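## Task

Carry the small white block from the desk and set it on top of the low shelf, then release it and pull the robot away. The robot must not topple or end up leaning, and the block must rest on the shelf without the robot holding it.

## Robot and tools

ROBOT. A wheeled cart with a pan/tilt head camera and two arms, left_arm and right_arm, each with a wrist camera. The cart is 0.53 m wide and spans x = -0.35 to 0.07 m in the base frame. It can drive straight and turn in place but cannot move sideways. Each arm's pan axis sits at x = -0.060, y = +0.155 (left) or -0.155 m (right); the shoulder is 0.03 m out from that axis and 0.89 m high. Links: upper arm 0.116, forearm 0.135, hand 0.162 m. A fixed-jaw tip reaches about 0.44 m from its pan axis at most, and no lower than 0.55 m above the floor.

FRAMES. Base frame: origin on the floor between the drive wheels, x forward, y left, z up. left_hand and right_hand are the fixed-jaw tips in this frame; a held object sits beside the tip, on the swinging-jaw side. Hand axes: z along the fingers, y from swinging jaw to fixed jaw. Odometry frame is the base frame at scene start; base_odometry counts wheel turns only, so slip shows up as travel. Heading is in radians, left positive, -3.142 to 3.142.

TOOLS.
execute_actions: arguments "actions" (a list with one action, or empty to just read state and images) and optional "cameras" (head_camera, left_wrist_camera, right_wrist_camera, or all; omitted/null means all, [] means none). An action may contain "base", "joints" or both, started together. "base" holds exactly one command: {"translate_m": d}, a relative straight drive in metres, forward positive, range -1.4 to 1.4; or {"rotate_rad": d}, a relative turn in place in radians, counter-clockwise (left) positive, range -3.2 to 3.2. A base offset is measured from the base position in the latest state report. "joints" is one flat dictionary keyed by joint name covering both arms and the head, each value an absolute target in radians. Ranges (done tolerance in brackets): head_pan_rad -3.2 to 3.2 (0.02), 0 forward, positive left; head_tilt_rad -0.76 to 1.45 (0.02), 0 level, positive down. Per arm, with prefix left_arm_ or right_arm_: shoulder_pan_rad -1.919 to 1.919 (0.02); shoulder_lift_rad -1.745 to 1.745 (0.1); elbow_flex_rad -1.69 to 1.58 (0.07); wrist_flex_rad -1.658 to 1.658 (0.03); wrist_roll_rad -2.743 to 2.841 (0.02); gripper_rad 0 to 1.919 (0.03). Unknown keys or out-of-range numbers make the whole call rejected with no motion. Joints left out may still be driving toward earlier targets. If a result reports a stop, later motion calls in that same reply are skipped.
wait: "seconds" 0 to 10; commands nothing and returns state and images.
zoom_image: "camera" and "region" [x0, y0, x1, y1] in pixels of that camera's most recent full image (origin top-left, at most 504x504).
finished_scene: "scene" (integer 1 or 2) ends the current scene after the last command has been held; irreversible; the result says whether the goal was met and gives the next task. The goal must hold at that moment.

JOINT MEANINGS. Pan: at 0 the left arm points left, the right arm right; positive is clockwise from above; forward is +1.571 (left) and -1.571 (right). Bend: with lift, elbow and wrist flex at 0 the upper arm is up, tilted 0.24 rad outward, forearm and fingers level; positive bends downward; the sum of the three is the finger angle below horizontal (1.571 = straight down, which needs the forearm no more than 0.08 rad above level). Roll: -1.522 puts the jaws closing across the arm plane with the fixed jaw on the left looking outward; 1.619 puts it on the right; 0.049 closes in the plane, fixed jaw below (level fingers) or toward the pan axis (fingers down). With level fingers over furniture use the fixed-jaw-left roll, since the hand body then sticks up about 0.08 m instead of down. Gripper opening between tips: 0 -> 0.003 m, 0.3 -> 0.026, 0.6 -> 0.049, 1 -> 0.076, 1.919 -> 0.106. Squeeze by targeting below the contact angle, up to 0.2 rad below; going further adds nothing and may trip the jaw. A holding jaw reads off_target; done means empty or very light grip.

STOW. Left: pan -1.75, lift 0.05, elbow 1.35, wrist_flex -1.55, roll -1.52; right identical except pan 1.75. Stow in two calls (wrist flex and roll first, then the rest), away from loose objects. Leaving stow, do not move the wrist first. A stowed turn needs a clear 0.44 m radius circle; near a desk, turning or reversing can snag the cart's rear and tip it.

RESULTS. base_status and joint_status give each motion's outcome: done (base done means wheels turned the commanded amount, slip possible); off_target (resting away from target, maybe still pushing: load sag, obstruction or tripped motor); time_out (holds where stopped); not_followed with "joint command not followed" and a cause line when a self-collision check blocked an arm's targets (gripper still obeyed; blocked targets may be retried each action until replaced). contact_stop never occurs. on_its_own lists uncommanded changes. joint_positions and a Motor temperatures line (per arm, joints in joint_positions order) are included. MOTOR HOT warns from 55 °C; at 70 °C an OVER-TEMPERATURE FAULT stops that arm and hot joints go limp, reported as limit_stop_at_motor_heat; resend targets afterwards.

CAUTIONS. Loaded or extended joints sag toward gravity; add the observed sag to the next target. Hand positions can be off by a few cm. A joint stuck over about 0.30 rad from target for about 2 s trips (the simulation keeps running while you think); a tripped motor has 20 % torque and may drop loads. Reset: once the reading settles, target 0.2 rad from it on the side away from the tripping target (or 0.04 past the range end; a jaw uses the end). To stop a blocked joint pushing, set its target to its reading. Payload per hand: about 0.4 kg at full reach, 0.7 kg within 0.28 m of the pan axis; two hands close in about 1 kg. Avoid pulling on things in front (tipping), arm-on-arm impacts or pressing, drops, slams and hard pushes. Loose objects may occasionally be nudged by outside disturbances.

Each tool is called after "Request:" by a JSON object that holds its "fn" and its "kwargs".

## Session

Request:
{"fn": "execute_actions", "kwargs": {"actions": [{"joints":{"head_tilt_rad":0.35}}]}}

Scene clock: 1.03 s.
Motor temperatures (°C, as the motors report them): left_arm=[25 26 28 27 27] | right_arm=[25 26 25 27 27]
base_odometry: x=+0.000 y=+0.000 heading=+0.000 (m, m, rad; odometry frame)
base_status: not commanded
joint_positions: head_pan_rad=+0.034 head_tilt_rad=+0.343 left_arm_shoulder_pan_rad=-1.738 left_arm_shoulder_lift_rad=+0.005 left_arm_elbow_flex_rad=+1.402 left_arm_wrist_flex_rad=-1.544 left_arm_wrist_roll_rad=-1.541 left_arm_gripper_rad=+1.920 right_arm_shoulder_pan_rad=+1.735 right_arm_shoulder_lift_rad=+0.021 right_arm_elbow_flex_rad=+1.295 right_arm_wrist_flex_rad=-1.574 right_arm_wrist_roll_rad=-1.545 right_arm_gripper_rad=+1.920
joint_status: all done
left_hand: x=-0.3004 y=+0.1067 z=+0.8959 quat_wxyz=(-0.070, -0.655, -0.049, +0.750) (m; base frame)
right_hand: x=-0.3129 y=-0.1210 z=+0.9176 quat_wxyz=(-0.056, +0.608, -0.057, -0.790) (m; base frame)
pictures: head_camera, left_wrist_camera, right_wrist_camera
Images, in order (width x height): head_camera 644x476, left_wrist_camera 644x476, right_wrist_camera 644x476.

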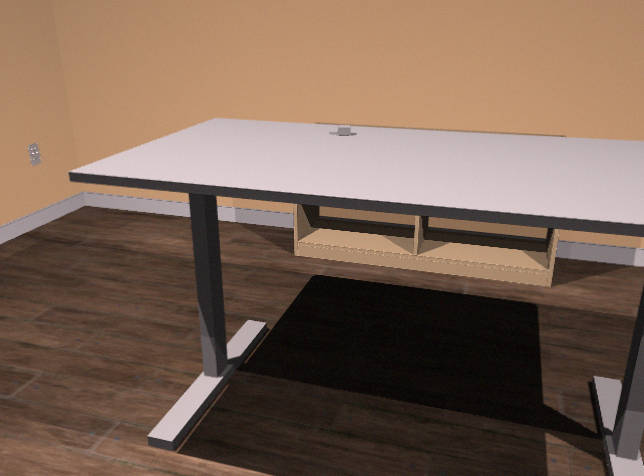

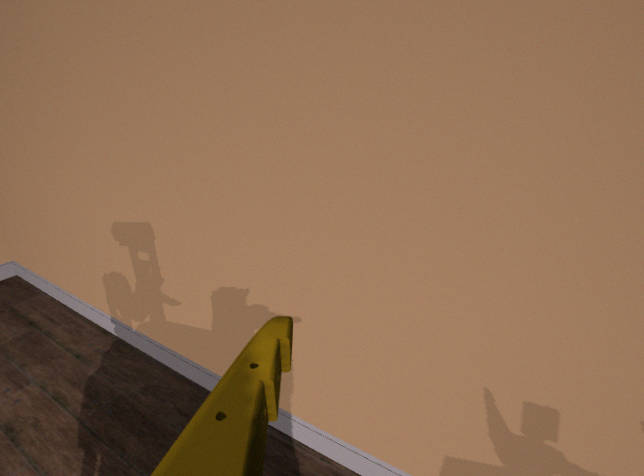

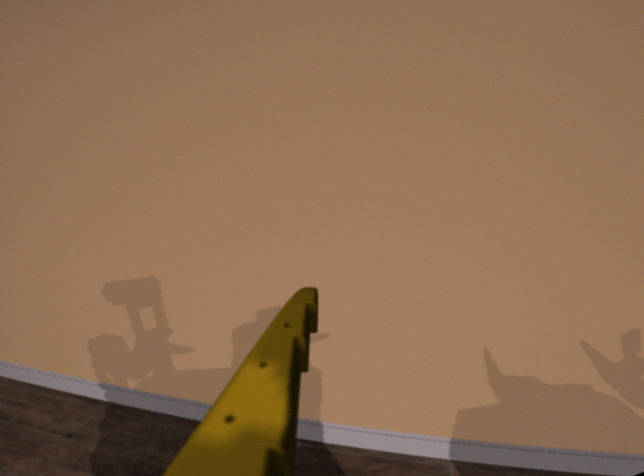

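Request:
{"fn": "execute_actions", "kwargs": {"actions": [{"base":{"rotate_rad":-0.97}}], "cameras": ["head_camera"]}}

Request:
{"fn": "execute_actions", "kwargs": {"actions": [{"base":{"translate_m":0.8},"joints":{"head_pan_rad":0.35,"head_tilt_rad":0.5}}], "cameras": ["head_camera"]}}

Scene clock: 10.03 s.
Motor temperatures (°C, as the motors report them): left_arm=[25 26 28 27 27] | right_arm=[25 26 25 27 27]
base_odometry: x=-0.001 y=+0.000 heading=-0.969 (m, m, rad; odometry frame)
base_status: done
joint_positions: head_pan_rad=+0.034 head_tilt_rad=+0.343 left_arm_shoulder_pan_rad=-1.738 left_arm_shoulder_lift_rad=+0.005 left_arm_elbow_flex_rad=+1.402 left_arm_wrist_flex_rad=-1.544 left_arm_wrist_roll_rad=-1.541 left_arm_gripper_rad=+1.920 right_arm_shoulder_pan_rad=+1.735 right_arm_shoulder_lift_rad=+0.021 right_arm_elbow_flex_rad=+1.295 right_arm_wrist_flex_rad=-1.574 right_arm_wrist_roll_rad=-1.545 right_arm_gripper_rad=+1.920
joint_status: not commanded
left_hand: x=-0.3004 y=+0.1067 z=+0.8959 quat_wxyz=(-0.070, -0.655, -0.049, +0.750) (m; base frame)
right_hand: x=-0.3129 y=-0.1210 z=+0.9176 quat_wxyz=(-0.056, +0.608, -0.057, -0.790) (m; base frame)
pictures: head_camera
Images, in order (width x height): head_camera 644x476.

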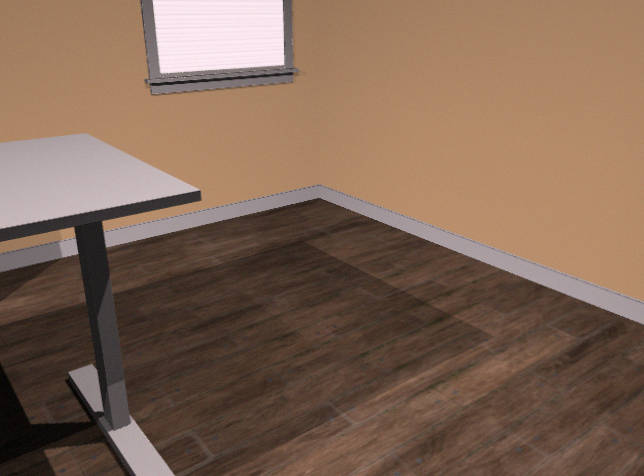

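Scene clock: 14.87 s.
Motor temperatures (°C, as the motors report them): left_arm=[25 26 28 27 27] | right_arm=[25 26 25 27 27]
base_odometry: x=+0.451 y=-0.660 heading=-0.970 (m, m, rad; odometry frame)
base_status: done
joint_positions: head_pan_rad=+0.340 head_tilt_rad=+0.494 left_arm_shoulder_pan_rad=-1.738 left_arm_shoulder_lift_rad=+0.005 left_arm_elbow_flex_rad=+1.402 left_arm_wrist_flex_rad=-1.544 left_arm_wrist_roll_rad=-1.541 left_arm_gripper_rad=+1.920 right_arm_shoulder_pan_rad=+1.735 right_arm_shoulder_lift_rad=+0.021 right_arm_elbow_flex_rad=+1.295 right_arm_wrist_flex_rad=-1.574 right_arm_wrist_roll_rad=-1.545 right_arm_gripper_rad=+1.920
joint_status: all done
left_hand: x=-0.3004 y=+0.1067 z=+0.8959 quat_wxyz=(-0.070, -0.655, -0.049, +0.750) (m; base frame)
right_hand: x=-0.3129 y=-0.1210 z=+0.9176 quat_wxyz=(-0.056, +0.608, -0.057, -0.790) (m; base frame)
pictures: head_camera
Images, in order (width x height): head_camera 644x476.

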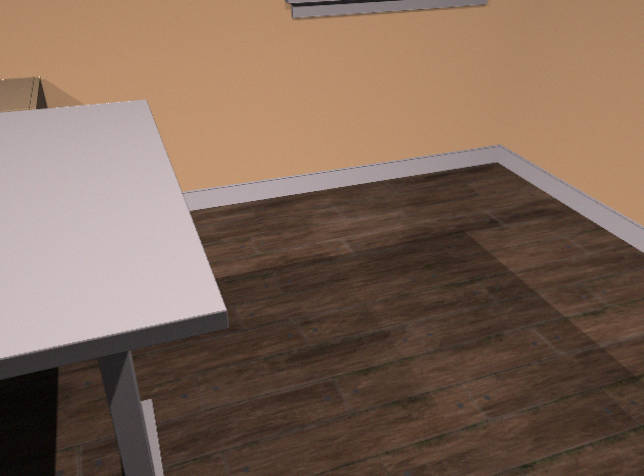

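Request:
{"fn": "execute_actions", "kwargs": {"actions": [{"base":{"rotate_rad":-0.25}}], "cameras": []}}

Request:
{"fn": "execute_actions", "kwargs": {"actions": [{"base":{"translate_m":0.9}}], "cameras": []}}

Request:
{"fn": "execute_actions", "kwargs": {"actions": [{"base":{"rotate_rad":0.89}}], "cameras": []}}

Request:
{"fn": "execute_actions", "kwargs": {"actions": [{"base":{"translate_m":1.17},"joints":{"head_pan_rad":1.57}}], "cameras": ["head_camera"]}}

Scene clock: 20.90 s.
Motor temperatures (°C, as the motors report them): left_arm=[25 26 28 27 27] | right_arm=[25 26 25 27 27]
base_odometry: x=+0.451 y=-0.661 heading=-1.219 (m, m, rad; odometry frame)
base_status: done
joint_positions: head_pan_rad=+0.340 head_tilt_rad=+0.494 left_arm_shoulder_pan_rad=-1.738 left_arm_shoulder_lift_rad=+0.005 left_arm_elbow_flex_rad=+1.402 left_arm_wrist_flex_rad=-1.544 left_arm_wrist_roll_rad=-1.541 left_arm_gripper_rad=+1.920 right_arm_shoulder_pan_rad=+1.735 right_arm_shoulder_lift_rad=+0.021 right_arm_elbow_flex_rad=+1.295 right_arm_wrist_flex_rad=-1.574 right_arm_wrist_roll_rad=-1.545 right_arm_gripper_rad=+1.920
joint_status: not commanded
left_hand: x=-0.3004 y=+0.1067 z=+0.8959 quat_wxyz=(-0.070, -0.655, -0.049, +0.750) (m; base frame)
right_hand: x=-0.3129 y=-0.1210 z=+0.9176 quat_wxyz=(-0.056, +0.608, -0.057, -0.790) (m; base frame)
pictures: none
No camera images: the call's "cameras" was empty. Leave "cameras" out to get every camera's image.

Scene clock: 26.23 s.
Motor temperatures (°C, as the motors report them): left_arm=[25 26 28 27 27] | right_arm=[25 26 25 27 27]
base_odometry: x=+0.760 y=-1.506 heading=-1.220 (m, m, rad; odometry frame)
base_status: done
joint_positions: head_pan_rad=+0.340 head_tilt_rad=+0.494 left_arm_shoulder_pan_rad=-1.738 left_arm_shoulder_lift_rad=+0.005 left_arm_elbow_flex_rad=+1.402 left_arm_wrist_flex_rad=-1.544 left_arm_wrist_roll_rad=-1.541 left_arm_gripper_rad=+1.920 right_arm_shoulder_pan_rad=+1.735 right_arm_shoulder_lift_rad=+0.021 right_arm_elbow_flex_rad=+1.295 right_arm_wrist_flex_rad=-1.574 right_arm_wrist_roll_rad=-1.545 right_arm_gripper_rad=+1.920
joint_status: not commanded
left_hand: x=-0.3004 y=+0.1067 z=+0.8959 quat_wxyz=(-0.070, -0.655, -0.049, +0.750) (m; base frame)
right_hand: x=-0.3129 y=-0.1210 z=+0.9176 quat_wxyz=(-0.056, +0.608, -0.057, -0.790) (m; base frame)
pictures: none
No camera images: the call's "cameras" was empty. Leave "cameras" out to get every camera's image.

Scene clock: 28.03 s.
Motor temperatures (°C, as the motors report them): left_arm=[25 26 28 27 27] | right_arm=[25 26 25 27 27]
base_odometry: x=+0.759 y=-1.506 heading=-0.330 (m, m, rad; odometry frame)
base_status: done
joint_positions: head_pan_rad=+0.340 head_tilt_rad=+0.494 left_arm_shoulder_pan_rad=-1.738 left_arm_shoulder_lift_rad=+0.005 left_arm_elbow_flex_rad=+1.402 left_arm_wrist_flex_rad=-1.544 left_arm_wrist_roll_rad=-1.541 left_arm_gripper_rad=+1.920 right_arm_shoulder_pan_rad=+1.735 right_arm_shoulder_lift_rad=+0.021 right_arm_elbow_flex_rad=+1.295 right_arm_wrist_flex_rad=-1.574 right_arm_wrist_roll_rad=-1.545 right_arm_gripper_rad=+1.920
joint_status: not commanded
left_hand: x=-0.3004 y=+0.1067 z=+0.8959 quat_wxyz=(-0.070, -0.655, -0.049, +0.750) (m; base frame)
right_hand: x=-0.3129 y=-0.1210 z=+0.9176 quat_wxyz=(-0.056, +0.608, -0.057, -0.790) (m; base frame)
pictures: none
No camera images: the call's "cameras" was empty. Leave "cameras" out to get every camera's image.

Scene clock: 34.80 s.
Motor temperatures (°C, as the motors report them): left_arm=[25 26 28 27 27] | right_arm=[25 26 25 27 27]
base_odometry: x=+1.866 y=-1.884 heading=-0.331 (m, m, rad; odometry frame)
base_status: done
joint_positions: head_pan_rad=+1.560 head_tilt_rad=+0.494 left_arm_shoulder_pan_rad=-1.738 left_arm_shoulder_lift_rad=+0.005 left_arm_elbow_flex_rad=+1.402 left_arm_wrist_flex_rad=-1.544 left_arm_wrist_roll_rad=-1.541 left_arm_gripper_rad=+1.920 right_arm_shoulder_pan_rad=+1.735 right_arm_shoulder_lift_rad=+0.021 right_arm_elbow_flex_rad=+1.295 right_arm_wrist_flex_rad=-1.574 right_arm_wrist_roll_rad=-1.545 right_arm_gripper_rad=+1.920
joint_status: all done
left_hand: x=-0.3004 y=+0.1067 z=+0.8959 quat_wxyz=(-0.070, -0.655, -0.049, +0.750) (m; base frame)
right_hand: x=-0.3129 y=-0.1210 z=+0.9176 quat_wxyz=(-0.056, +0.608, -0.057, -0.790) (m; base frame)
pictures: head_camera
Images, in order (width x height): head_camera 644x476.

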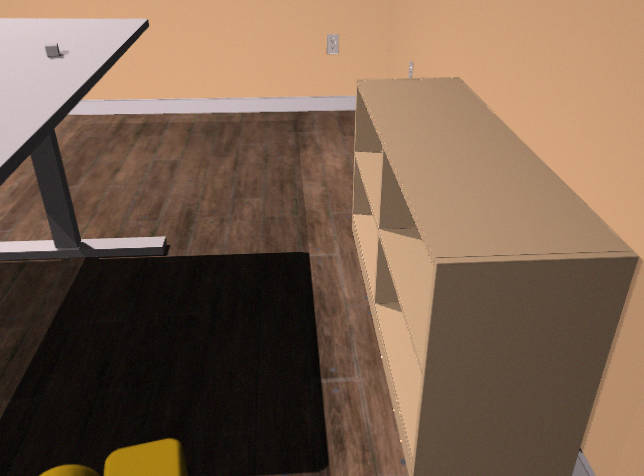

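Request:
{"fn": "execute_actions", "kwargs": {"actions": [{"base":{"translate_m":-0.12},"joints":{"left_arm_shoulder_pan_rad":1.5,"left_arm_shoulder_lift_rad":-0.6,"left_arm_elbow_flex_rad":0.3}}], "cameras": []}}

Request:
{"fn": "execute_actions", "kwargs": {"actions": [{"base":{"rotate_rad":1.6},"joints":{"head_pan_rad":0,"left_arm_wrist_flex_rad":1.0,"left_arm_gripper_rad":1.0}}], "cameras": ["head_camera"]}}

Scene clock: 43.03 s.
Motor temperatures (°C, as the motors report them): left_arm=[25 26 28 27 27] | right_arm=[25 26 25 27 27]
base_odometry: x=+1.753 y=-1.845 heading=-0.331 (m, m, rad; odometry frame)
base_status: done
joint_positions: head_pan_rad=+1.560 head_tilt_rad=+0.494 left_arm_shoulder_pan_rad=+1.491 left_arm_shoulder_lift_rad=-0.577 left_arm_elbow_flex_rad=+0.327 left_arm_wrist_flex_rad=-1.544 left_arm_wrist_roll_rad=-1.541 left_arm_gripper_rad=+1.920 right_arm_shoulder_pan_rad=+1.735 right_arm_shoulder_lift_rad=+0.021 right_arm_elbow_flex_rad=+1.295 right_arm_wrist_flex_rad=-1.574 right_arm_wrist_roll_rad=-1.545 right_arm_gripper_rad=+1.920
joint_status: all done
left_hand: x=+0.0257 y=+0.1696 z=+1.1986 quat_wxyz=(+0.993, +0.003, -0.111, +0.049) (m; base frame)
right_hand: x=-0.3129 y=-0.1210 z=+0.9176 quat_wxyz=(-0.056, +0.608, -0.057, -0.790) (m; base frame)
pictures: none
No camera images: the call's "cameras" was empty. Leave "cameras" out to get every camera's image.

Scene clock: 45.73 s.
Motor temperatures (°C, as the motors report them): left_arm=[25 26 28 27 27] | right_arm=[25 26 25 27 27]
base_odometry: x=+1.752 y=-1.845 heading=+1.268 (m, m, rad; odometry frame)
base_status: done
joint_positions: head_pan_rad=+0.010 head_tilt_rad=+0.494 left_arm_shoulder_pan_rad=+1.491 left_arm_shoulder_lift_rad=-0.577 left_arm_elbow_flex_rad=+0.327 left_arm_wrist_flex_rad=+0.998 left_arm_wrist_roll_rad=-1.541 left_arm_gripper_rad=+1.010 right_arm_shoulder_pan_rad=+1.735 right_arm_shoulder_lift_rad=+0.021 right_arm_elbow_flex_rad=+1.295 right_arm_wrist_flex_rad=-1.574 right_arm_wrist_roll_rad=-1.545 right_arm_gripper_rad=+1.920
joint_status: all done
left_hand: x=+0.1781 y=+0.1817 z=+0.9327 quat_wxyz=(+0.399, -0.028, +0.916, +0.020) (m; base frame)
right_hand: x=-0.3129 y=-0.1210 z=+0.9176 quat_wxyz=(-0.056, +0.608, -0.057, -0.790) (m; base frame)
pictures: head_camera
Images, in order (width x height): head_camera 644x476.

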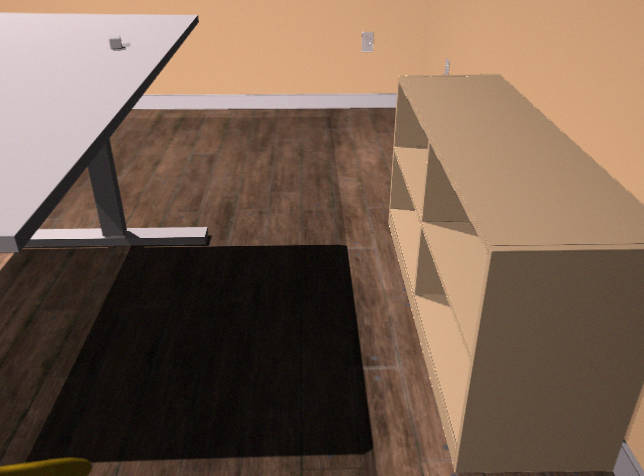

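Request:
{"fn": "execute_actions", "kwargs": {"actions": [{"base":{"rotate_rad":0.045}}], "cameras": []}}

Request:
{"fn": "execute_actions", "kwargs": {"actions": [{"base":{"translate_m":1.4}}], "cameras": ["head_camera"]}}

Request:
{"fn": "execute_actions", "kwargs": {"actions": [{"base":{"translate_m":0.35},"joints":{"head_pan_rad":1.4,"head_tilt_rad":0.7,"left_arm_shoulder_pan_rad":0,"left_arm_shoulder_lift_rad":0,"left_arm_elbow_flex_rad":-0.2}}], "cameras": ["head_camera","left_wrist_camera"]}}

Scene clock: 50.87 s.
Motor temperatures (°C, as the motors report them): left_arm=[25 26 28 27 27] | right_arm=[25 26 25 27 27]
base_odometry: x=+1.752 y=-1.846 heading=+1.315 (m, m, rad; odometry frame)
base_status: done
joint_positions: head_pan_rad=+0.010 head_tilt_rad=+0.494 left_arm_shoulder_pan_rad=+1.491 left_arm_shoulder_lift_rad=-0.577 left_arm_elbow_flex_rad=+0.327 left_arm_wrist_flex_rad=+0.998 left_arm_wrist_roll_rad=-1.541 left_arm_gripper_rad=+1.010 right_arm_shoulder_pan_rad=+1.735 right_arm_shoulder_lift_rad=+0.021 right_arm_elbow_flex_rad=+1.295 right_arm_wrist_flex_rad=-1.574 right_arm_wrist_roll_rad=-1.545 right_arm_gripper_rad=+1.920
joint_status: not commanded
left_hand: x=+0.1781 y=+0.1817 z=+0.9327 quat_wxyz=(+0.399, -0.028, +0.916, +0.020) (m; base frame)
right_hand: x=-0.3129 y=-0.1210 z=+0.9176 quat_wxyz=(-0.056, +0.608, -0.057, -0.790) (m; base frame)
pictures: none
No camera images: the call's "cameras" was empty. Leave "cameras" out to get every camera's image.

Scene clock: 58.70 s.
Motor temperatures (°C, as the motors report them): left_arm=[25 26 28 27 27] | right_arm=[25 26 25 27 27]
base_odometry: x=+2.105 y=-0.491 heading=+1.314 (m, m, rad; odometry frame)
base_status: done
joint_positions: head_pan_rad=+0.010 head_tilt_rad=+0.494 left_arm_shoulder_pan_rad=+1.491 left_arm_shoulder_lift_rad=-0.577 left_arm_elbow_flex_rad=+0.327 left_arm_wrist_flex_rad=+0.998 left_arm_wrist_roll_rad=-1.541 left_arm_gripper_rad=+1.010 right_arm_shoulder_pan_rad=+1.735 right_arm_shoulder_lift_rad=+0.021 right_arm_elbow_flex_rad=+1.295 right_arm_wrist_flex_rad=-1.574 right_arm_wrist_roll_rad=-1.545 right_arm_gripper_rad=+1.920
joint_status: not commanded
left_hand: x=+0.1781 y=+0.1817 z=+0.9327 quat_wxyz=(+0.399, -0.028, +0.916, +0.020) (m; base frame)
right_hand: x=-0.3129 y=-0.1210 z=+0.9176 quat_wxyz=(-0.056, +0.608, -0.057, -0.790) (m; base frame)
pictures: head_camera
Images, in order (width x height): head_camera 644x476.

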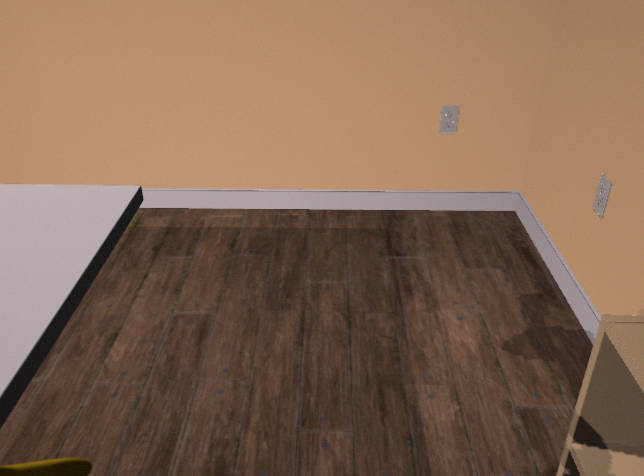

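Scene clock: 61.37 s.
Motor temperatures (°C, as the motors report them): left_arm=[25 26 28 27 27] | right_arm=[25 26 25 27 27]
base_odometry: x=+2.194 y=-0.152 heading=+1.311 (m, m, rad; odometry frame)
base_status: done
joint_positions: head_pan_rad=+1.390 head_tilt_rad=+0.694 left_arm_shoulder_pan_rad=+0.010 left_arm_shoulder_lift_rad=+0.008 left_arm_elbow_flex_rad=-0.165 left_arm_wrist_flex_rad=+0.998 left_arm_wrist_roll_rad=-1.541 left_arm_gripper_rad=+1.010 right_arm_shoulder_pan_rad=+1.735 right_arm_shoulder_lift_rad=+0.021 right_arm_elbow_flex_rad=+1.295 right_arm_wrist_flex_rad=-1.574 right_arm_wrist_roll_rad=-1.545 right_arm_gripper_rad=+1.920
joint_status: all done
left_hand: x=-0.0649 y=+0.4538 z=+0.9130 quat_wxyz=(+0.251, -0.651, +0.670, +0.254) (m; base frame)
right_hand: x=-0.3129 y=-0.1210 z=+0.9176 quat_wxyz=(-0.056, +0.608, -0.057, -0.790) (m; base frame)
pictures: head_camera, left_wrist_camera
Images, in order (width x height): head_camera 644x476, left_wrist_camera 644x476.

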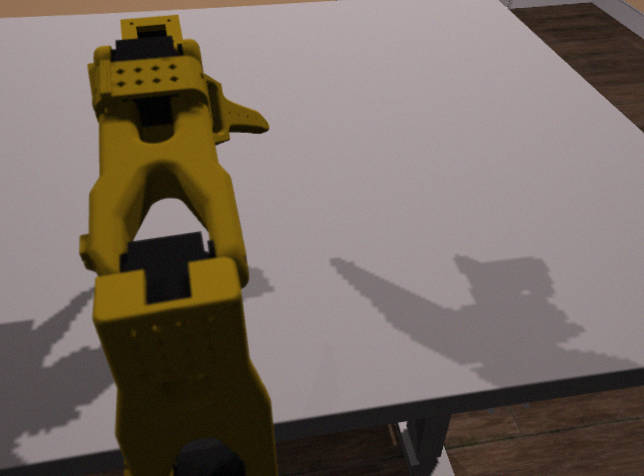

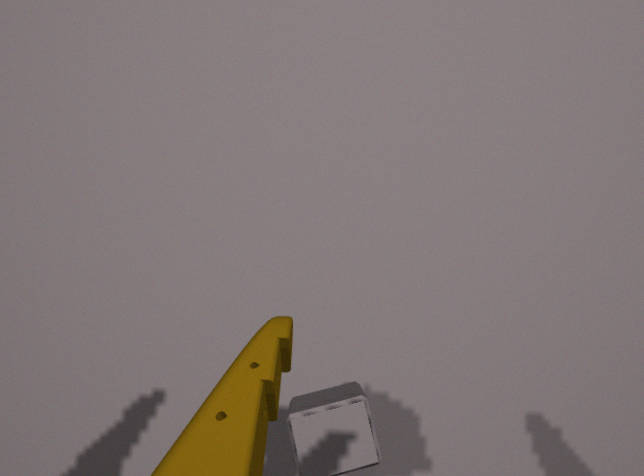

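Request:
{"fn": "execute_actions", "kwargs": {"actions": [{"joints":{"left_arm_shoulder_pan_rad":-0.12,"left_arm_shoulder_lift_rad":0.05,"left_arm_elbow_flex_rad":-0.1,"left_arm_wrist_flex_rad":1.2,"left_arm_wrist_roll_rad":-1.4}}], "cameras": ["head_camera","left_wrist_camera"]}}

Scene clock: 66.80 s.
Motor temperatures (°C, as the motors report them): left_arm=[25 26 28 27 27] | right_arm=[25 26 25 27 27]
base_odometry: x=+2.194 y=-0.152 heading=+1.311 (m, m, rad; odometry frame)
base_status: not commanded
joint_positions: head_pan_rad=+1.390 head_tilt_rad=+0.694 left_arm_shoulder_pan_rad=-0.112 left_arm_shoulder_lift_rad=+0.058 left_arm_elbow_flex_rad=-0.095 left_arm_wrist_flex_rad=+1.196 left_arm_wrist_roll_rad=-1.406 left_arm_gripper_rad=+1.010 right_arm_shoulder_pan_rad=+1.735 right_arm_shoulder_lift_rad=+0.021 right_arm_elbow_flex_rad=+1.295 right_arm_wrist_flex_rad=-1.574 right_arm_wrist_roll_rad=-1.545 right_arm_gripper_rad=+1.920
joint_status: all done
left_hand: x=-0.0969 y=+0.4151 z=+0.8672 quat_wxyz=(+0.145, -0.766, +0.609, +0.144) (m; base frame)
right_hand: x=-0.3129 y=-0.1210 z=+0.9176 quat_wxyz=(-0.056, +0.608, -0.057, -0.790) (m; base frame)
pictures: head_camera, left_wrist_camera
Images, in order (width x height): head_camera 644x476, left_wrist_camera 644x476.

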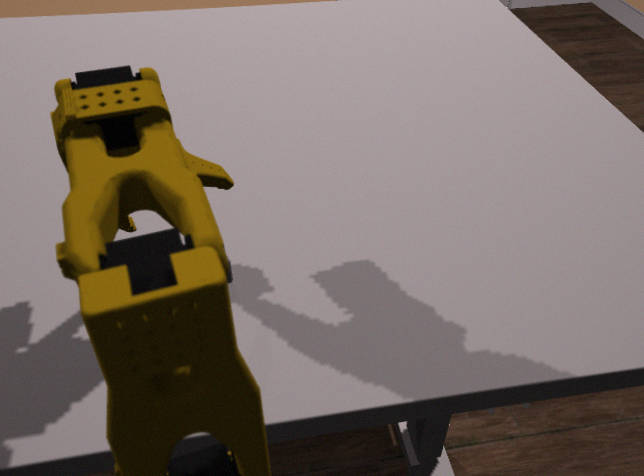

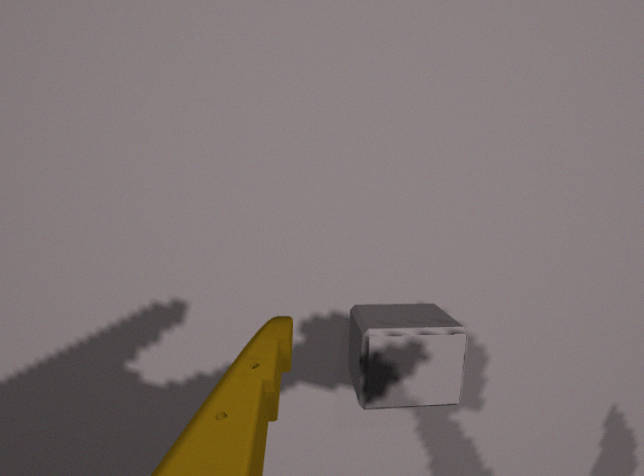

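Request:
{"fn": "execute_actions", "kwargs": {"actions": [{"joints":{"left_arm_shoulder_pan_rad":-0.06,"left_arm_elbow_flex_rad":0.17,"left_arm_wrist_flex_rad":1.03}}], "cameras": ["left_wrist_camera"]}}

Scene clock: 70.50 s.
Motor temperatures (°C, as the motors report them): left_arm=[25 26 28 27 27] | right_arm=[25 26 25 27 27]
base_odometry: x=+2.194 y=-0.152 heading=+1.311 (m, m, rad; odometry frame)
base_status: not commanded
joint_positions: head_pan_rad=+1.390 head_tilt_rad=+0.694 left_arm_shoulder_pan_rad=-0.069 left_arm_shoulder_lift_rad=+0.058 left_arm_elbow_flex_rad=+0.174 left_arm_wrist_flex_rad=+1.040 left_arm_wrist_roll_rad=-1.406 left_arm_gripper_rad=+1.010 right_arm_shoulder_pan_rad=+1.735 right_arm_shoulder_lift_rad=+0.021 right_arm_elbow_flex_rad=+1.295 right_arm_wrist_flex_rad=-1.574 right_arm_wrist_roll_rad=-1.545 right_arm_gripper_rad=+1.920
joint_status: all done
left_hand: x=-0.0843 y=+0.3975 z=+0.8250 quat_wxyz=(+0.108, -0.761, +0.632, +0.103) (m; base frame)
right_hand: x=-0.3129 y=-0.1210 z=+0.9176 quat_wxyz=(-0.056, +0.608, -0.057, -0.790) (m; base frame)
pictures: left_wrist_camera
Images, in order (width x height): left_wrist_camera 644x476.

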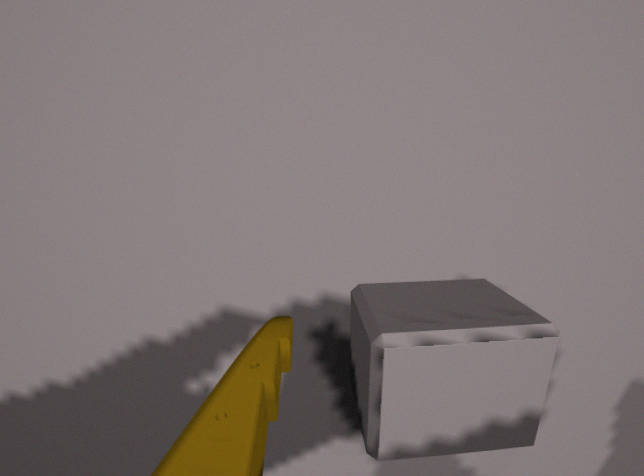

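Request:
{"fn": "execute_actions", "kwargs": {"actions": [{"joints":{"left_arm_shoulder_pan_rad":-0.01,"left_arm_elbow_flex_rad":0.24,"left_arm_wrist_flex_rad":1.0,"left_arm_wrist_roll_rad":-1.33}}], "cameras": ["left_wrist_camera"]}}

Request:
{"fn": "execute_actions", "kwargs": {"actions": [{"joints":{"left_arm_gripper_rad":0.3}}], "cameras": ["left_wrist_camera"]}}

Scene clock: 80.73 s.
Motor temperatures (°C, as the motors report them): left_arm=[25 26 28 27 27] | right_arm=[25 26 25 27 27]
base_odometry: x=+2.194 y=-0.152 heading=+1.311 (m, m, rad; odometry frame)
base_status: not commanded
joint_positions: head_pan_rad=+1.390 head_tilt_rad=+0.694 left_arm_shoulder_pan_rad=-0.026 left_arm_shoulder_lift_rad=+0.058 left_arm_elbow_flex_rad=+0.234 left_arm_wrist_flex_rad=+1.006 left_arm_wrist_roll_rad=-1.337 left_arm_gripper_rad=+1.010 right_arm_shoulder_pan_rad=+1.735 right_arm_shoulder_lift_rad=+0.021 right_arm_elbow_flex_rad=+1.295 right_arm_wrist_flex_rad=-1.574 right_arm_wrist_roll_rad=-1.545 right_arm_gripper_rad=+1.920
joint_status: all done
left_hand: x=-0.0736 y=+0.3920 z=+0.8159 quat_wxyz=(+0.104, -0.770, +0.623, +0.088) (m; base frame)
right_hand: x=-0.3129 y=-0.1210 z=+0.9176 quat_wxyz=(-0.056, +0.608, -0.057, -0.790) (m; base frame)
pictures: left_wrist_camera
Images, in order (width x height): left_wrist_camera 644x476.

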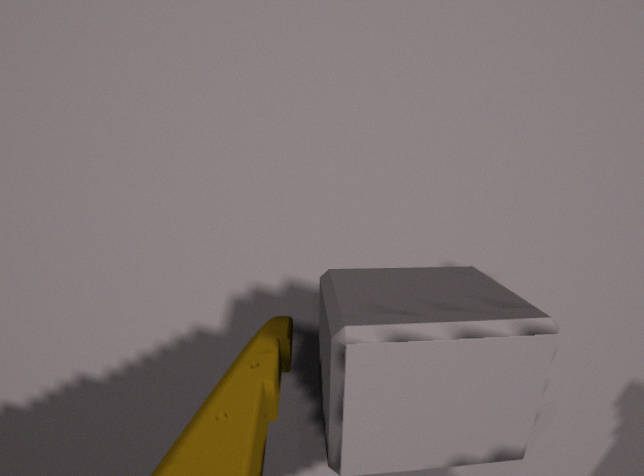

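Scene clock: 81.63 s.
Motor temperatures (°C, as the motors report them): left_arm=[25 26 28 27 27] | right_arm=[25 26 25 27 27]
base_odometry: x=+2.194 y=-0.152 heading=+1.311 (m, m, rad; odometry frame)
base_status: not commanded
joint_positions: head_pan_rad=+1.390 head_tilt_rad=+0.694 left_arm_shoulder_pan_rad=-0.024 left_arm_shoulder_lift_rad=+0.057 left_arm_elbow_flex_rad=+0.234 left_arm_wrist_flex_rad=+1.004 left_arm_wrist_roll_rad=-1.337 left_arm_gripper_rad=+0.460 right_arm_shoulder_pan_rad=+1.735 right_arm_shoulder_lift_rad=+0.021 right_arm_elbow_flex_rad=+1.295 right_arm_wrist_flex_rad=-1.574 right_arm_wrist_roll_rad=-1.545 right_arm_gripper_rad=+1.920
joint_status: left_arm_gripper_rad off_target (ended at +0.460, target +0.300)
left_hand: x=-0.0733 y=+0.3924 z=+0.8162 quat_wxyz=(+0.105, -0.770, +0.623, +0.089) (m; base frame)
right_hand: x=-0.3129 y=-0.1210 z=+0.9176 quat_wxyz=(-0.056, +0.608, -0.057, -0.790) (m; base frame)
pictures: left_wrist_camera
Images, in order (width x height): left_wrist_camera 644x476.

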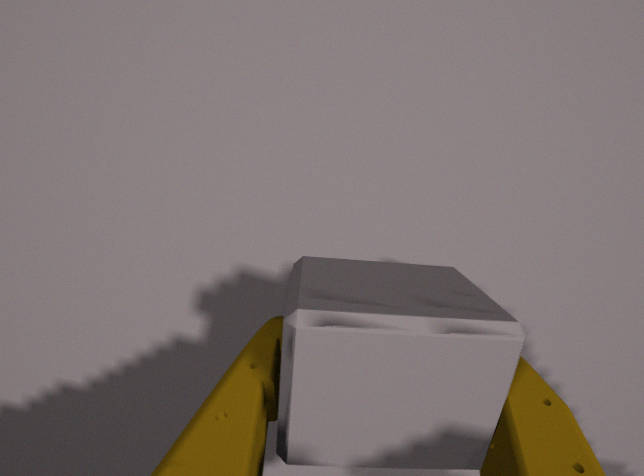

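Request:
{"fn": "execute_actions", "kwargs": {"actions": [{"joints":{"left_arm_elbow_flex_rad":-0.2}}], "cameras": []}}

Request:
{"fn": "execute_actions", "kwargs": {"actions": [{"base":{"translate_m":-1.4},"joints":{"left_arm_shoulder_pan_rad":1.6,"head_pan_rad":0}}], "cameras": ["head_camera"]}}

Request:
{"fn": "execute_actions", "kwargs": {"actions": [{"base":{"rotate_rad":-0.78}}], "cameras": []}}

Request:
{"fn": "execute_actions", "kwargs": {"actions": [{"base":{"translate_m":0.5},"joints":{"left_arm_shoulder_lift_rad":1.0,"left_arm_elbow_flex_rad":-0.8,"head_pan_rad":0.4,"head_tilt_rad":1.0}}], "cameras": ["head_camera","left_wrist_camera"]}}

Scene clock: 94.50 s.
Motor temperatures (°C, as the motors report them): left_arm=[25 26 28 27 27] | right_arm=[25 26 25 27 27]
base_odometry: x=+2.194 y=-0.152 heading=+1.311 (m, m, rad; odometry frame)
base_status: not commanded
joint_positions: head_pan_rad=+1.390 head_tilt_rad=+0.694 left_arm_shoulder_pan_rad=-0.020 left_arm_shoulder_lift_rad=+0.058 left_arm_elbow_flex_rad=-0.164 left_arm_wrist_flex_rad=+1.004 left_arm_wrist_roll_rad=-1.337 left_arm_gripper_rad=+0.459 right_arm_shoulder_pan_rad=+1.735 right_arm_shoulder_lift_rad=+0.021 right_arm_elbow_flex_rad=+1.295 right_arm_wrist_flex_rad=-1.574 right_arm_wrist_roll_rad=-1.545 right_arm_gripper_rad=+1.920
joint_status: all done
left_hand: x=-0.0734 y=+0.4519 z=+0.8974 quat_wxyz=(+0.252, -0.732, +0.596, +0.213) (m; base frame)
right_hand: x=-0.3129 y=-0.1210 z=+0.9176 quat_wxyz=(-0.056, +0.608, -0.057, -0.790) (m; base frame)
pictures: none
No camera images: the call's "cameras" was empty. Leave "cameras" out to get every camera's image.

Scene clock: 102.27 s.
Motor temperatures (°C, as the motors report them): left_arm=[25 26 28 27 27] | right_arm=[25 26 25 27 27]
base_odometry: x=+1.832 y=-1.505 heading=+1.309 (m, m, rad; odometry frame)
base_status: done
joint_positions: head_pan_rad=+0.010 head_tilt_rad=+0.695 left_arm_shoulder_pan_rad=+1.591 left_arm_shoulder_lift_rad=+0.058 left_arm_elbow_flex_rad=-0.164 left_arm_wrist_flex_rad=+1.004 left_arm_wrist_roll_rad=-1.337 left_arm_gripper_rad=+0.459 right_arm_shoulder_pan_rad=+1.735 right_arm_shoulder_lift_rad=+0.021 right_arm_elbow_flex_rad=+1.295 right_arm_wrist_flex_rad=-1.574 right_arm_wrist_roll_rad=-1.545 right_arm_gripper_rad=+1.920
joint_status: all done
left_hand: x=+0.2372 y=+0.1565 z=+0.8974 quat_wxyz=(+0.328, -0.078, +0.941, -0.034) (m; base frame)
right_hand: x=-0.3129 y=-0.1210 z=+0.9176 quat_wxyz=(-0.056, +0.608, -0.057, -0.790) (m; base frame)
pictures: head_camera
Images, in order (width x height): head_camera 644x476.

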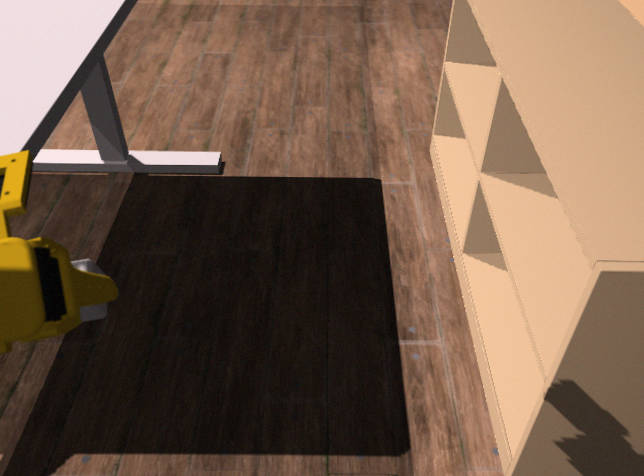

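Scene clock: 103.93 s.
Motor temperatures (°C, as the motors report them): left_arm=[25 26 28 27 27] | right_arm=[25 26 25 27 27]
base_odometry: x=+1.832 y=-1.505 heading=+0.530 (m, m, rad; odometry frame)
base_status: done
joint_positions: head_pan_rad=+0.010 head_tilt_rad=+0.695 left_arm_shoulder_pan_rad=+1.593 left_arm_shoulder_lift_rad=+0.058 left_arm_elbow_flex_rad=-0.164 left_arm_wrist_flex_rad=+1.004 left_arm_wrist_roll_rad=-1.337 left_arm_gripper_rad=+0.459 right_arm_shoulder_pan_rad=+1.735 right_arm_shoulder_lift_rad=+0.021 right_arm_elbow_flex_rad=+1.295 right_arm_wrist_flex_rad=-1.574 right_arm_wrist_roll_rad=-1.545 right_arm_gripper_rad=+1.920
joint_status: not commanded
left_hand: x=+0.2372 y=+0.1561 z=+0.8974 quat_wxyz=(+0.328, -0.077, +0.941, -0.034) (m; base frame)
right_hand: x=-0.3129 y=-0.1210 z=+0.9176 quat_wxyz=(-0.056, +0.608, -0.057, -0.790) (m; base frame)
pictures: none
No camera images: the call's "cameras" was empty. Leave "cameras" out to get every camera's image.

Scene clock: 107.27 s.
Motor temperatures (°C, as the motors report them): left_arm=[25 26 28 27 27] | right_arm=[25 26 25 27 27]
base_odometry: x=+2.264 y=-1.253 heading=+0.528 (m, m, rad; odometry frame)
base_status: done
joint_positions: head_pan_rad=+0.390 head_tilt_rad=+0.995 left_arm_shoulder_pan_rad=+1.593 left_arm_shoulder_lift_rad=+1.020 left_arm_elbow_flex_rad=-0.767 left_arm_wrist_flex_rad=+1.004 left_arm_wrist_roll_rad=-1.337 left_arm_gripper_rad=+0.459 right_arm_shoulder_pan_rad=+1.735 right_arm_shoulder_lift_rad=+0.021 right_arm_elbow_flex_rad=+1.295 right_arm_wrist_flex_rad=-1.574 right_arm_wrist_roll_rad=-1.545 right_arm_gripper_rad=+1.920
joint_status: all done
left_hand: x=+0.2608 y=+0.1555 z=+0.7470 quat_wxyz=(+0.155, -0.081, +0.985, -0.016) (m; base frame)
right_hand: x=-0.3129 y=-0.1210 z=+0.9176 quat_wxyz=(-0.056, +0.608, -0.057, -0.790) (m; base frame)
pictures: head_camera, left_wrist_camera
Images, in order (width x height): head_camera 644x476, left_wrist_camera 644x476.

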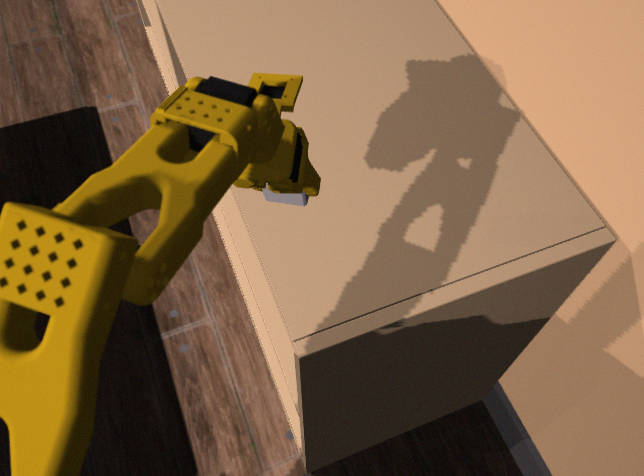

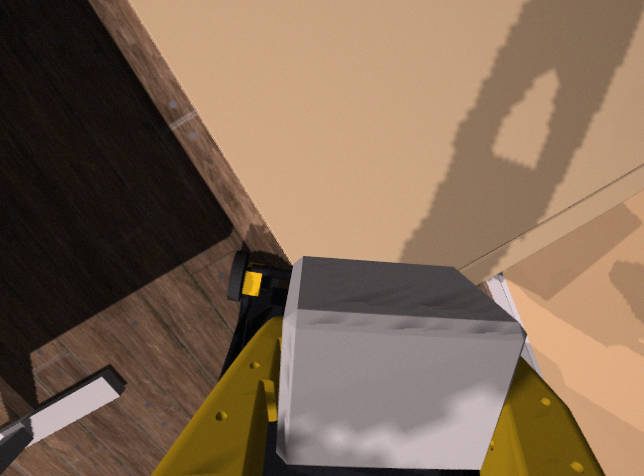

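Request:
{"fn": "execute_actions", "kwargs": {"actions": [{"base":{"translate_m":0.11},"joints":{"left_arm_shoulder_pan_rad":1.71,"left_arm_shoulder_lift_rad":1.58,"left_arm_elbow_flex_rad":-1.08,"left_arm_wrist_flex_rad":0.6}}], "cameras": ["head_camera"]}}

Request:
{"fn": "execute_actions", "kwargs": {"actions": [{"joints":{"left_arm_shoulder_lift_rad":1.7,"left_arm_wrist_flex_rad":0.48}}], "cameras": ["head_camera","left_wrist_camera"]}}

Scene clock: 113.27 s.
Motor temperatures (°C, as the motors report them): left_arm=[25 26 28 27 27] | right_arm=[25 26 25 27 27]
base_odometry: x=+2.360 y=-1.198 heading=+0.528 (m, m, rad; odometry frame)
base_status: done
joint_positions: head_pan_rad=+0.390 head_tilt_rad=+0.995 left_arm_shoulder_pan_rad=+1.702 left_arm_shoulder_lift_rad=+1.600 left_arm_elbow_flex_rad=-1.049 left_arm_wrist_flex_rad=+0.612 left_arm_wrist_roll_rad=-1.337 left_arm_gripper_rad=+0.459 right_arm_shoulder_pan_rad=+1.735 right_arm_shoulder_lift_rad=+0.021 right_arm_elbow_flex_rad=+1.295 right_arm_wrist_flex_rad=-1.574 right_arm_wrist_roll_rad=-1.545 right_arm_gripper_rad=+1.920
joint_status: all done
left_hand: x=+0.2601 y=+0.1205 z=+0.6485 quat_wxyz=(+0.200, -0.027, +0.979, -0.032) (m; base frame)
right_hand: x=-0.3129 y=-0.1210 z=+0.9176 quat_wxyz=(-0.056, +0.608, -0.057, -0.790) (m; base frame)
pictures: head_camera
Images, in order (width x height): head_camera 644x476.

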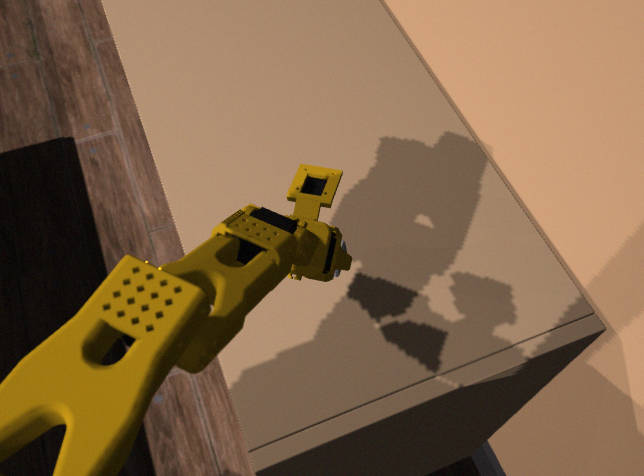

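Scene clock: 114.07 s.
Motor temperatures (°C, as the motors report them): left_arm=[25 26 28 27 27] | right_arm=[25 26 25 27 27]
base_odometry: x=+2.360 y=-1.198 heading=+0.528 (m, m, rad; odometry frame)
base_status: not commanded
joint_positions: head_pan_rad=+0.390 head_tilt_rad=+0.995 left_arm_shoulder_pan_rad=+1.702 left_arm_shoulder_lift_rad=+1.718 left_arm_elbow_flex_rad=-1.050 left_arm_wrist_flex_rad=+0.491 left_arm_wrist_roll_rad=-1.337 left_arm_gripper_rad=+0.459 right_arm_shoulder_pan_rad=+1.735 right_arm_shoulder_lift_rad=+0.021 right_arm_elbow_flex_rad=+1.295 right_arm_wrist_flex_rad=-1.574 right_arm_wrist_roll_rad=-1.545 right_arm_gripper_rad=+1.920
joint_status: all done
left_hand: x=+0.2479 y=+0.1221 z=+0.6226 quat_wxyz=(+0.202, -0.027, +0.978, -0.032) (m; base frame)
right_hand: x=-0.3129 y=-0.1210 z=+0.9176 quat_wxyz=(-0.056, +0.608, -0.057, -0.790) (m; base frame)
pictures: head_camera, left_wrist_camera
Images, in order (width x height): head_camera 644x476, left_wrist_camera 644x476.

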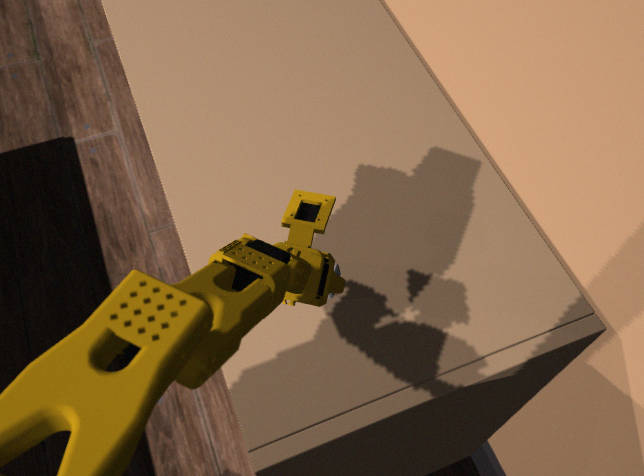

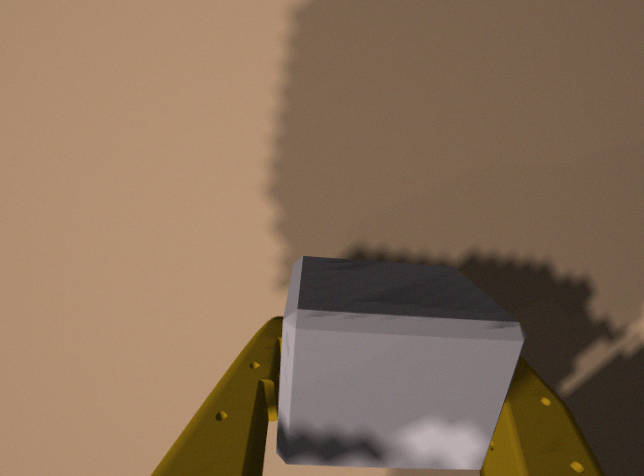

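Request:
{"fn": "execute_actions", "kwargs": {"actions": [{"joints":{"left_arm_gripper_rad":1.0}}], "cameras": []}}

Request:
{"fn": "execute_actions", "kwargs": {"actions": [{"base":{"translate_m":-0.3},"joints":{"left_arm_shoulder_lift_rad":0.8,"head_tilt_rad":0.8}}], "cameras": ["head_camera"]}}

Scene clock: 119.07 s.
Motor temperatures (°C, as the motors report them): left_arm=[25 26 28 27 27] | right_arm=[25 26 25 27 27]
base_odometry: x=+2.360 y=-1.198 heading=+0.528 (m, m, rad; odometry frame)
base_status: not commanded
joint_positions: head_pan_rad=+0.390 head_tilt_rad=+0.995 left_arm_shoulder_pan_rad=+1.702 left_arm_shoulder_lift_rad=+1.718 left_arm_elbow_flex_rad=-1.050 left_arm_wrist_flex_rad=+0.489 left_arm_wrist_roll_rad=-1.337 left_arm_gripper_rad=+0.989 right_arm_shoulder_pan_rad=+1.735 right_arm_shoulder_lift_rad=+0.021 right_arm_elbow_flex_rad=+1.295 right_arm_wrist_flex_rad=-1.574 right_arm_wrist_roll_rad=-1.545 right_arm_gripper_rad=+1.920
joint_status: all done
left_hand: x=+0.2482 y=+0.1221 z=+0.6227 quat_wxyz=(+0.203, -0.027, +0.978, -0.032) (m; base frame)
right_hand: x=-0.3129 y=-0.1210 z=+0.9176 quat_wxyz=(-0.056, +0.608, -0.057, -0.790) (m; base frame)
pictures: none
No camera images: the call's "cameras" was empty. Leave "cameras" out to get every camera's image.

Scene clock: 121.40 s.
Motor temperatures (°C, as the motors report them): left_arm=[25 26 28 27 27] | right_arm=[25 26 25 27 27]
base_odometry: x=+2.100 y=-1.349 heading=+0.528 (m, m, rad; odometry frame)
base_status: done
joint_positions: head_pan_rad=+0.390 head_tilt_rad=+0.815 left_arm_shoulder_pan_rad=+1.702 left_arm_shoulder_lift_rad=+0.874 left_arm_elbow_flex_rad=-1.052 left_arm_wrist_flex_rad=+0.489 left_arm_wrist_roll_rad=-1.337 left_arm_gripper_rad=+0.990 right_arm_shoulder_pan_rad=+1.735 right_arm_shoulder_lift_rad=+0.021 right_arm_elbow_flex_rad=+1.295 right_arm_wrist_flex_rad=-1.574 right_arm_wrist_roll_rad=-1.545 right_arm_gripper_rad=+1.920
joint_status: all done
left_hand: x=+0.3563 y=+0.1079 z=+0.9229 quat_wxyz=(+0.582, -0.022, +0.808, -0.093) (m; base frame)
right_hand: x=-0.3129 y=-0.1210 z=+0.9176 quat_wxyz=(-0.056, +0.608, -0.057, -0.790) (m; base frame)
pictures: head_camera
Images, in order (width x height): head_camera 644x476.

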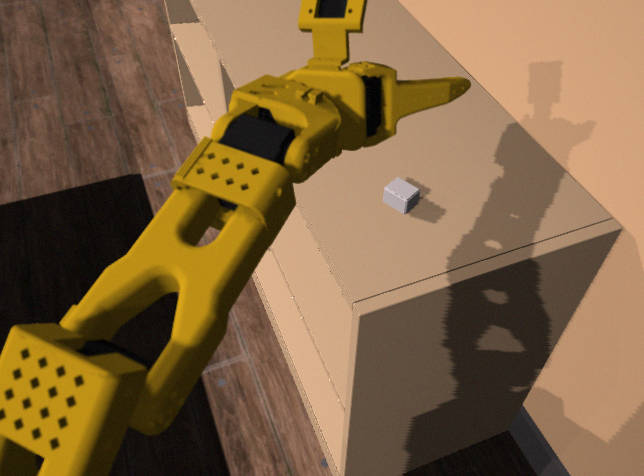

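Request:
{"fn": "finished_scene", "kwargs": {"scene": 2}}

The scene is finished: the task was done.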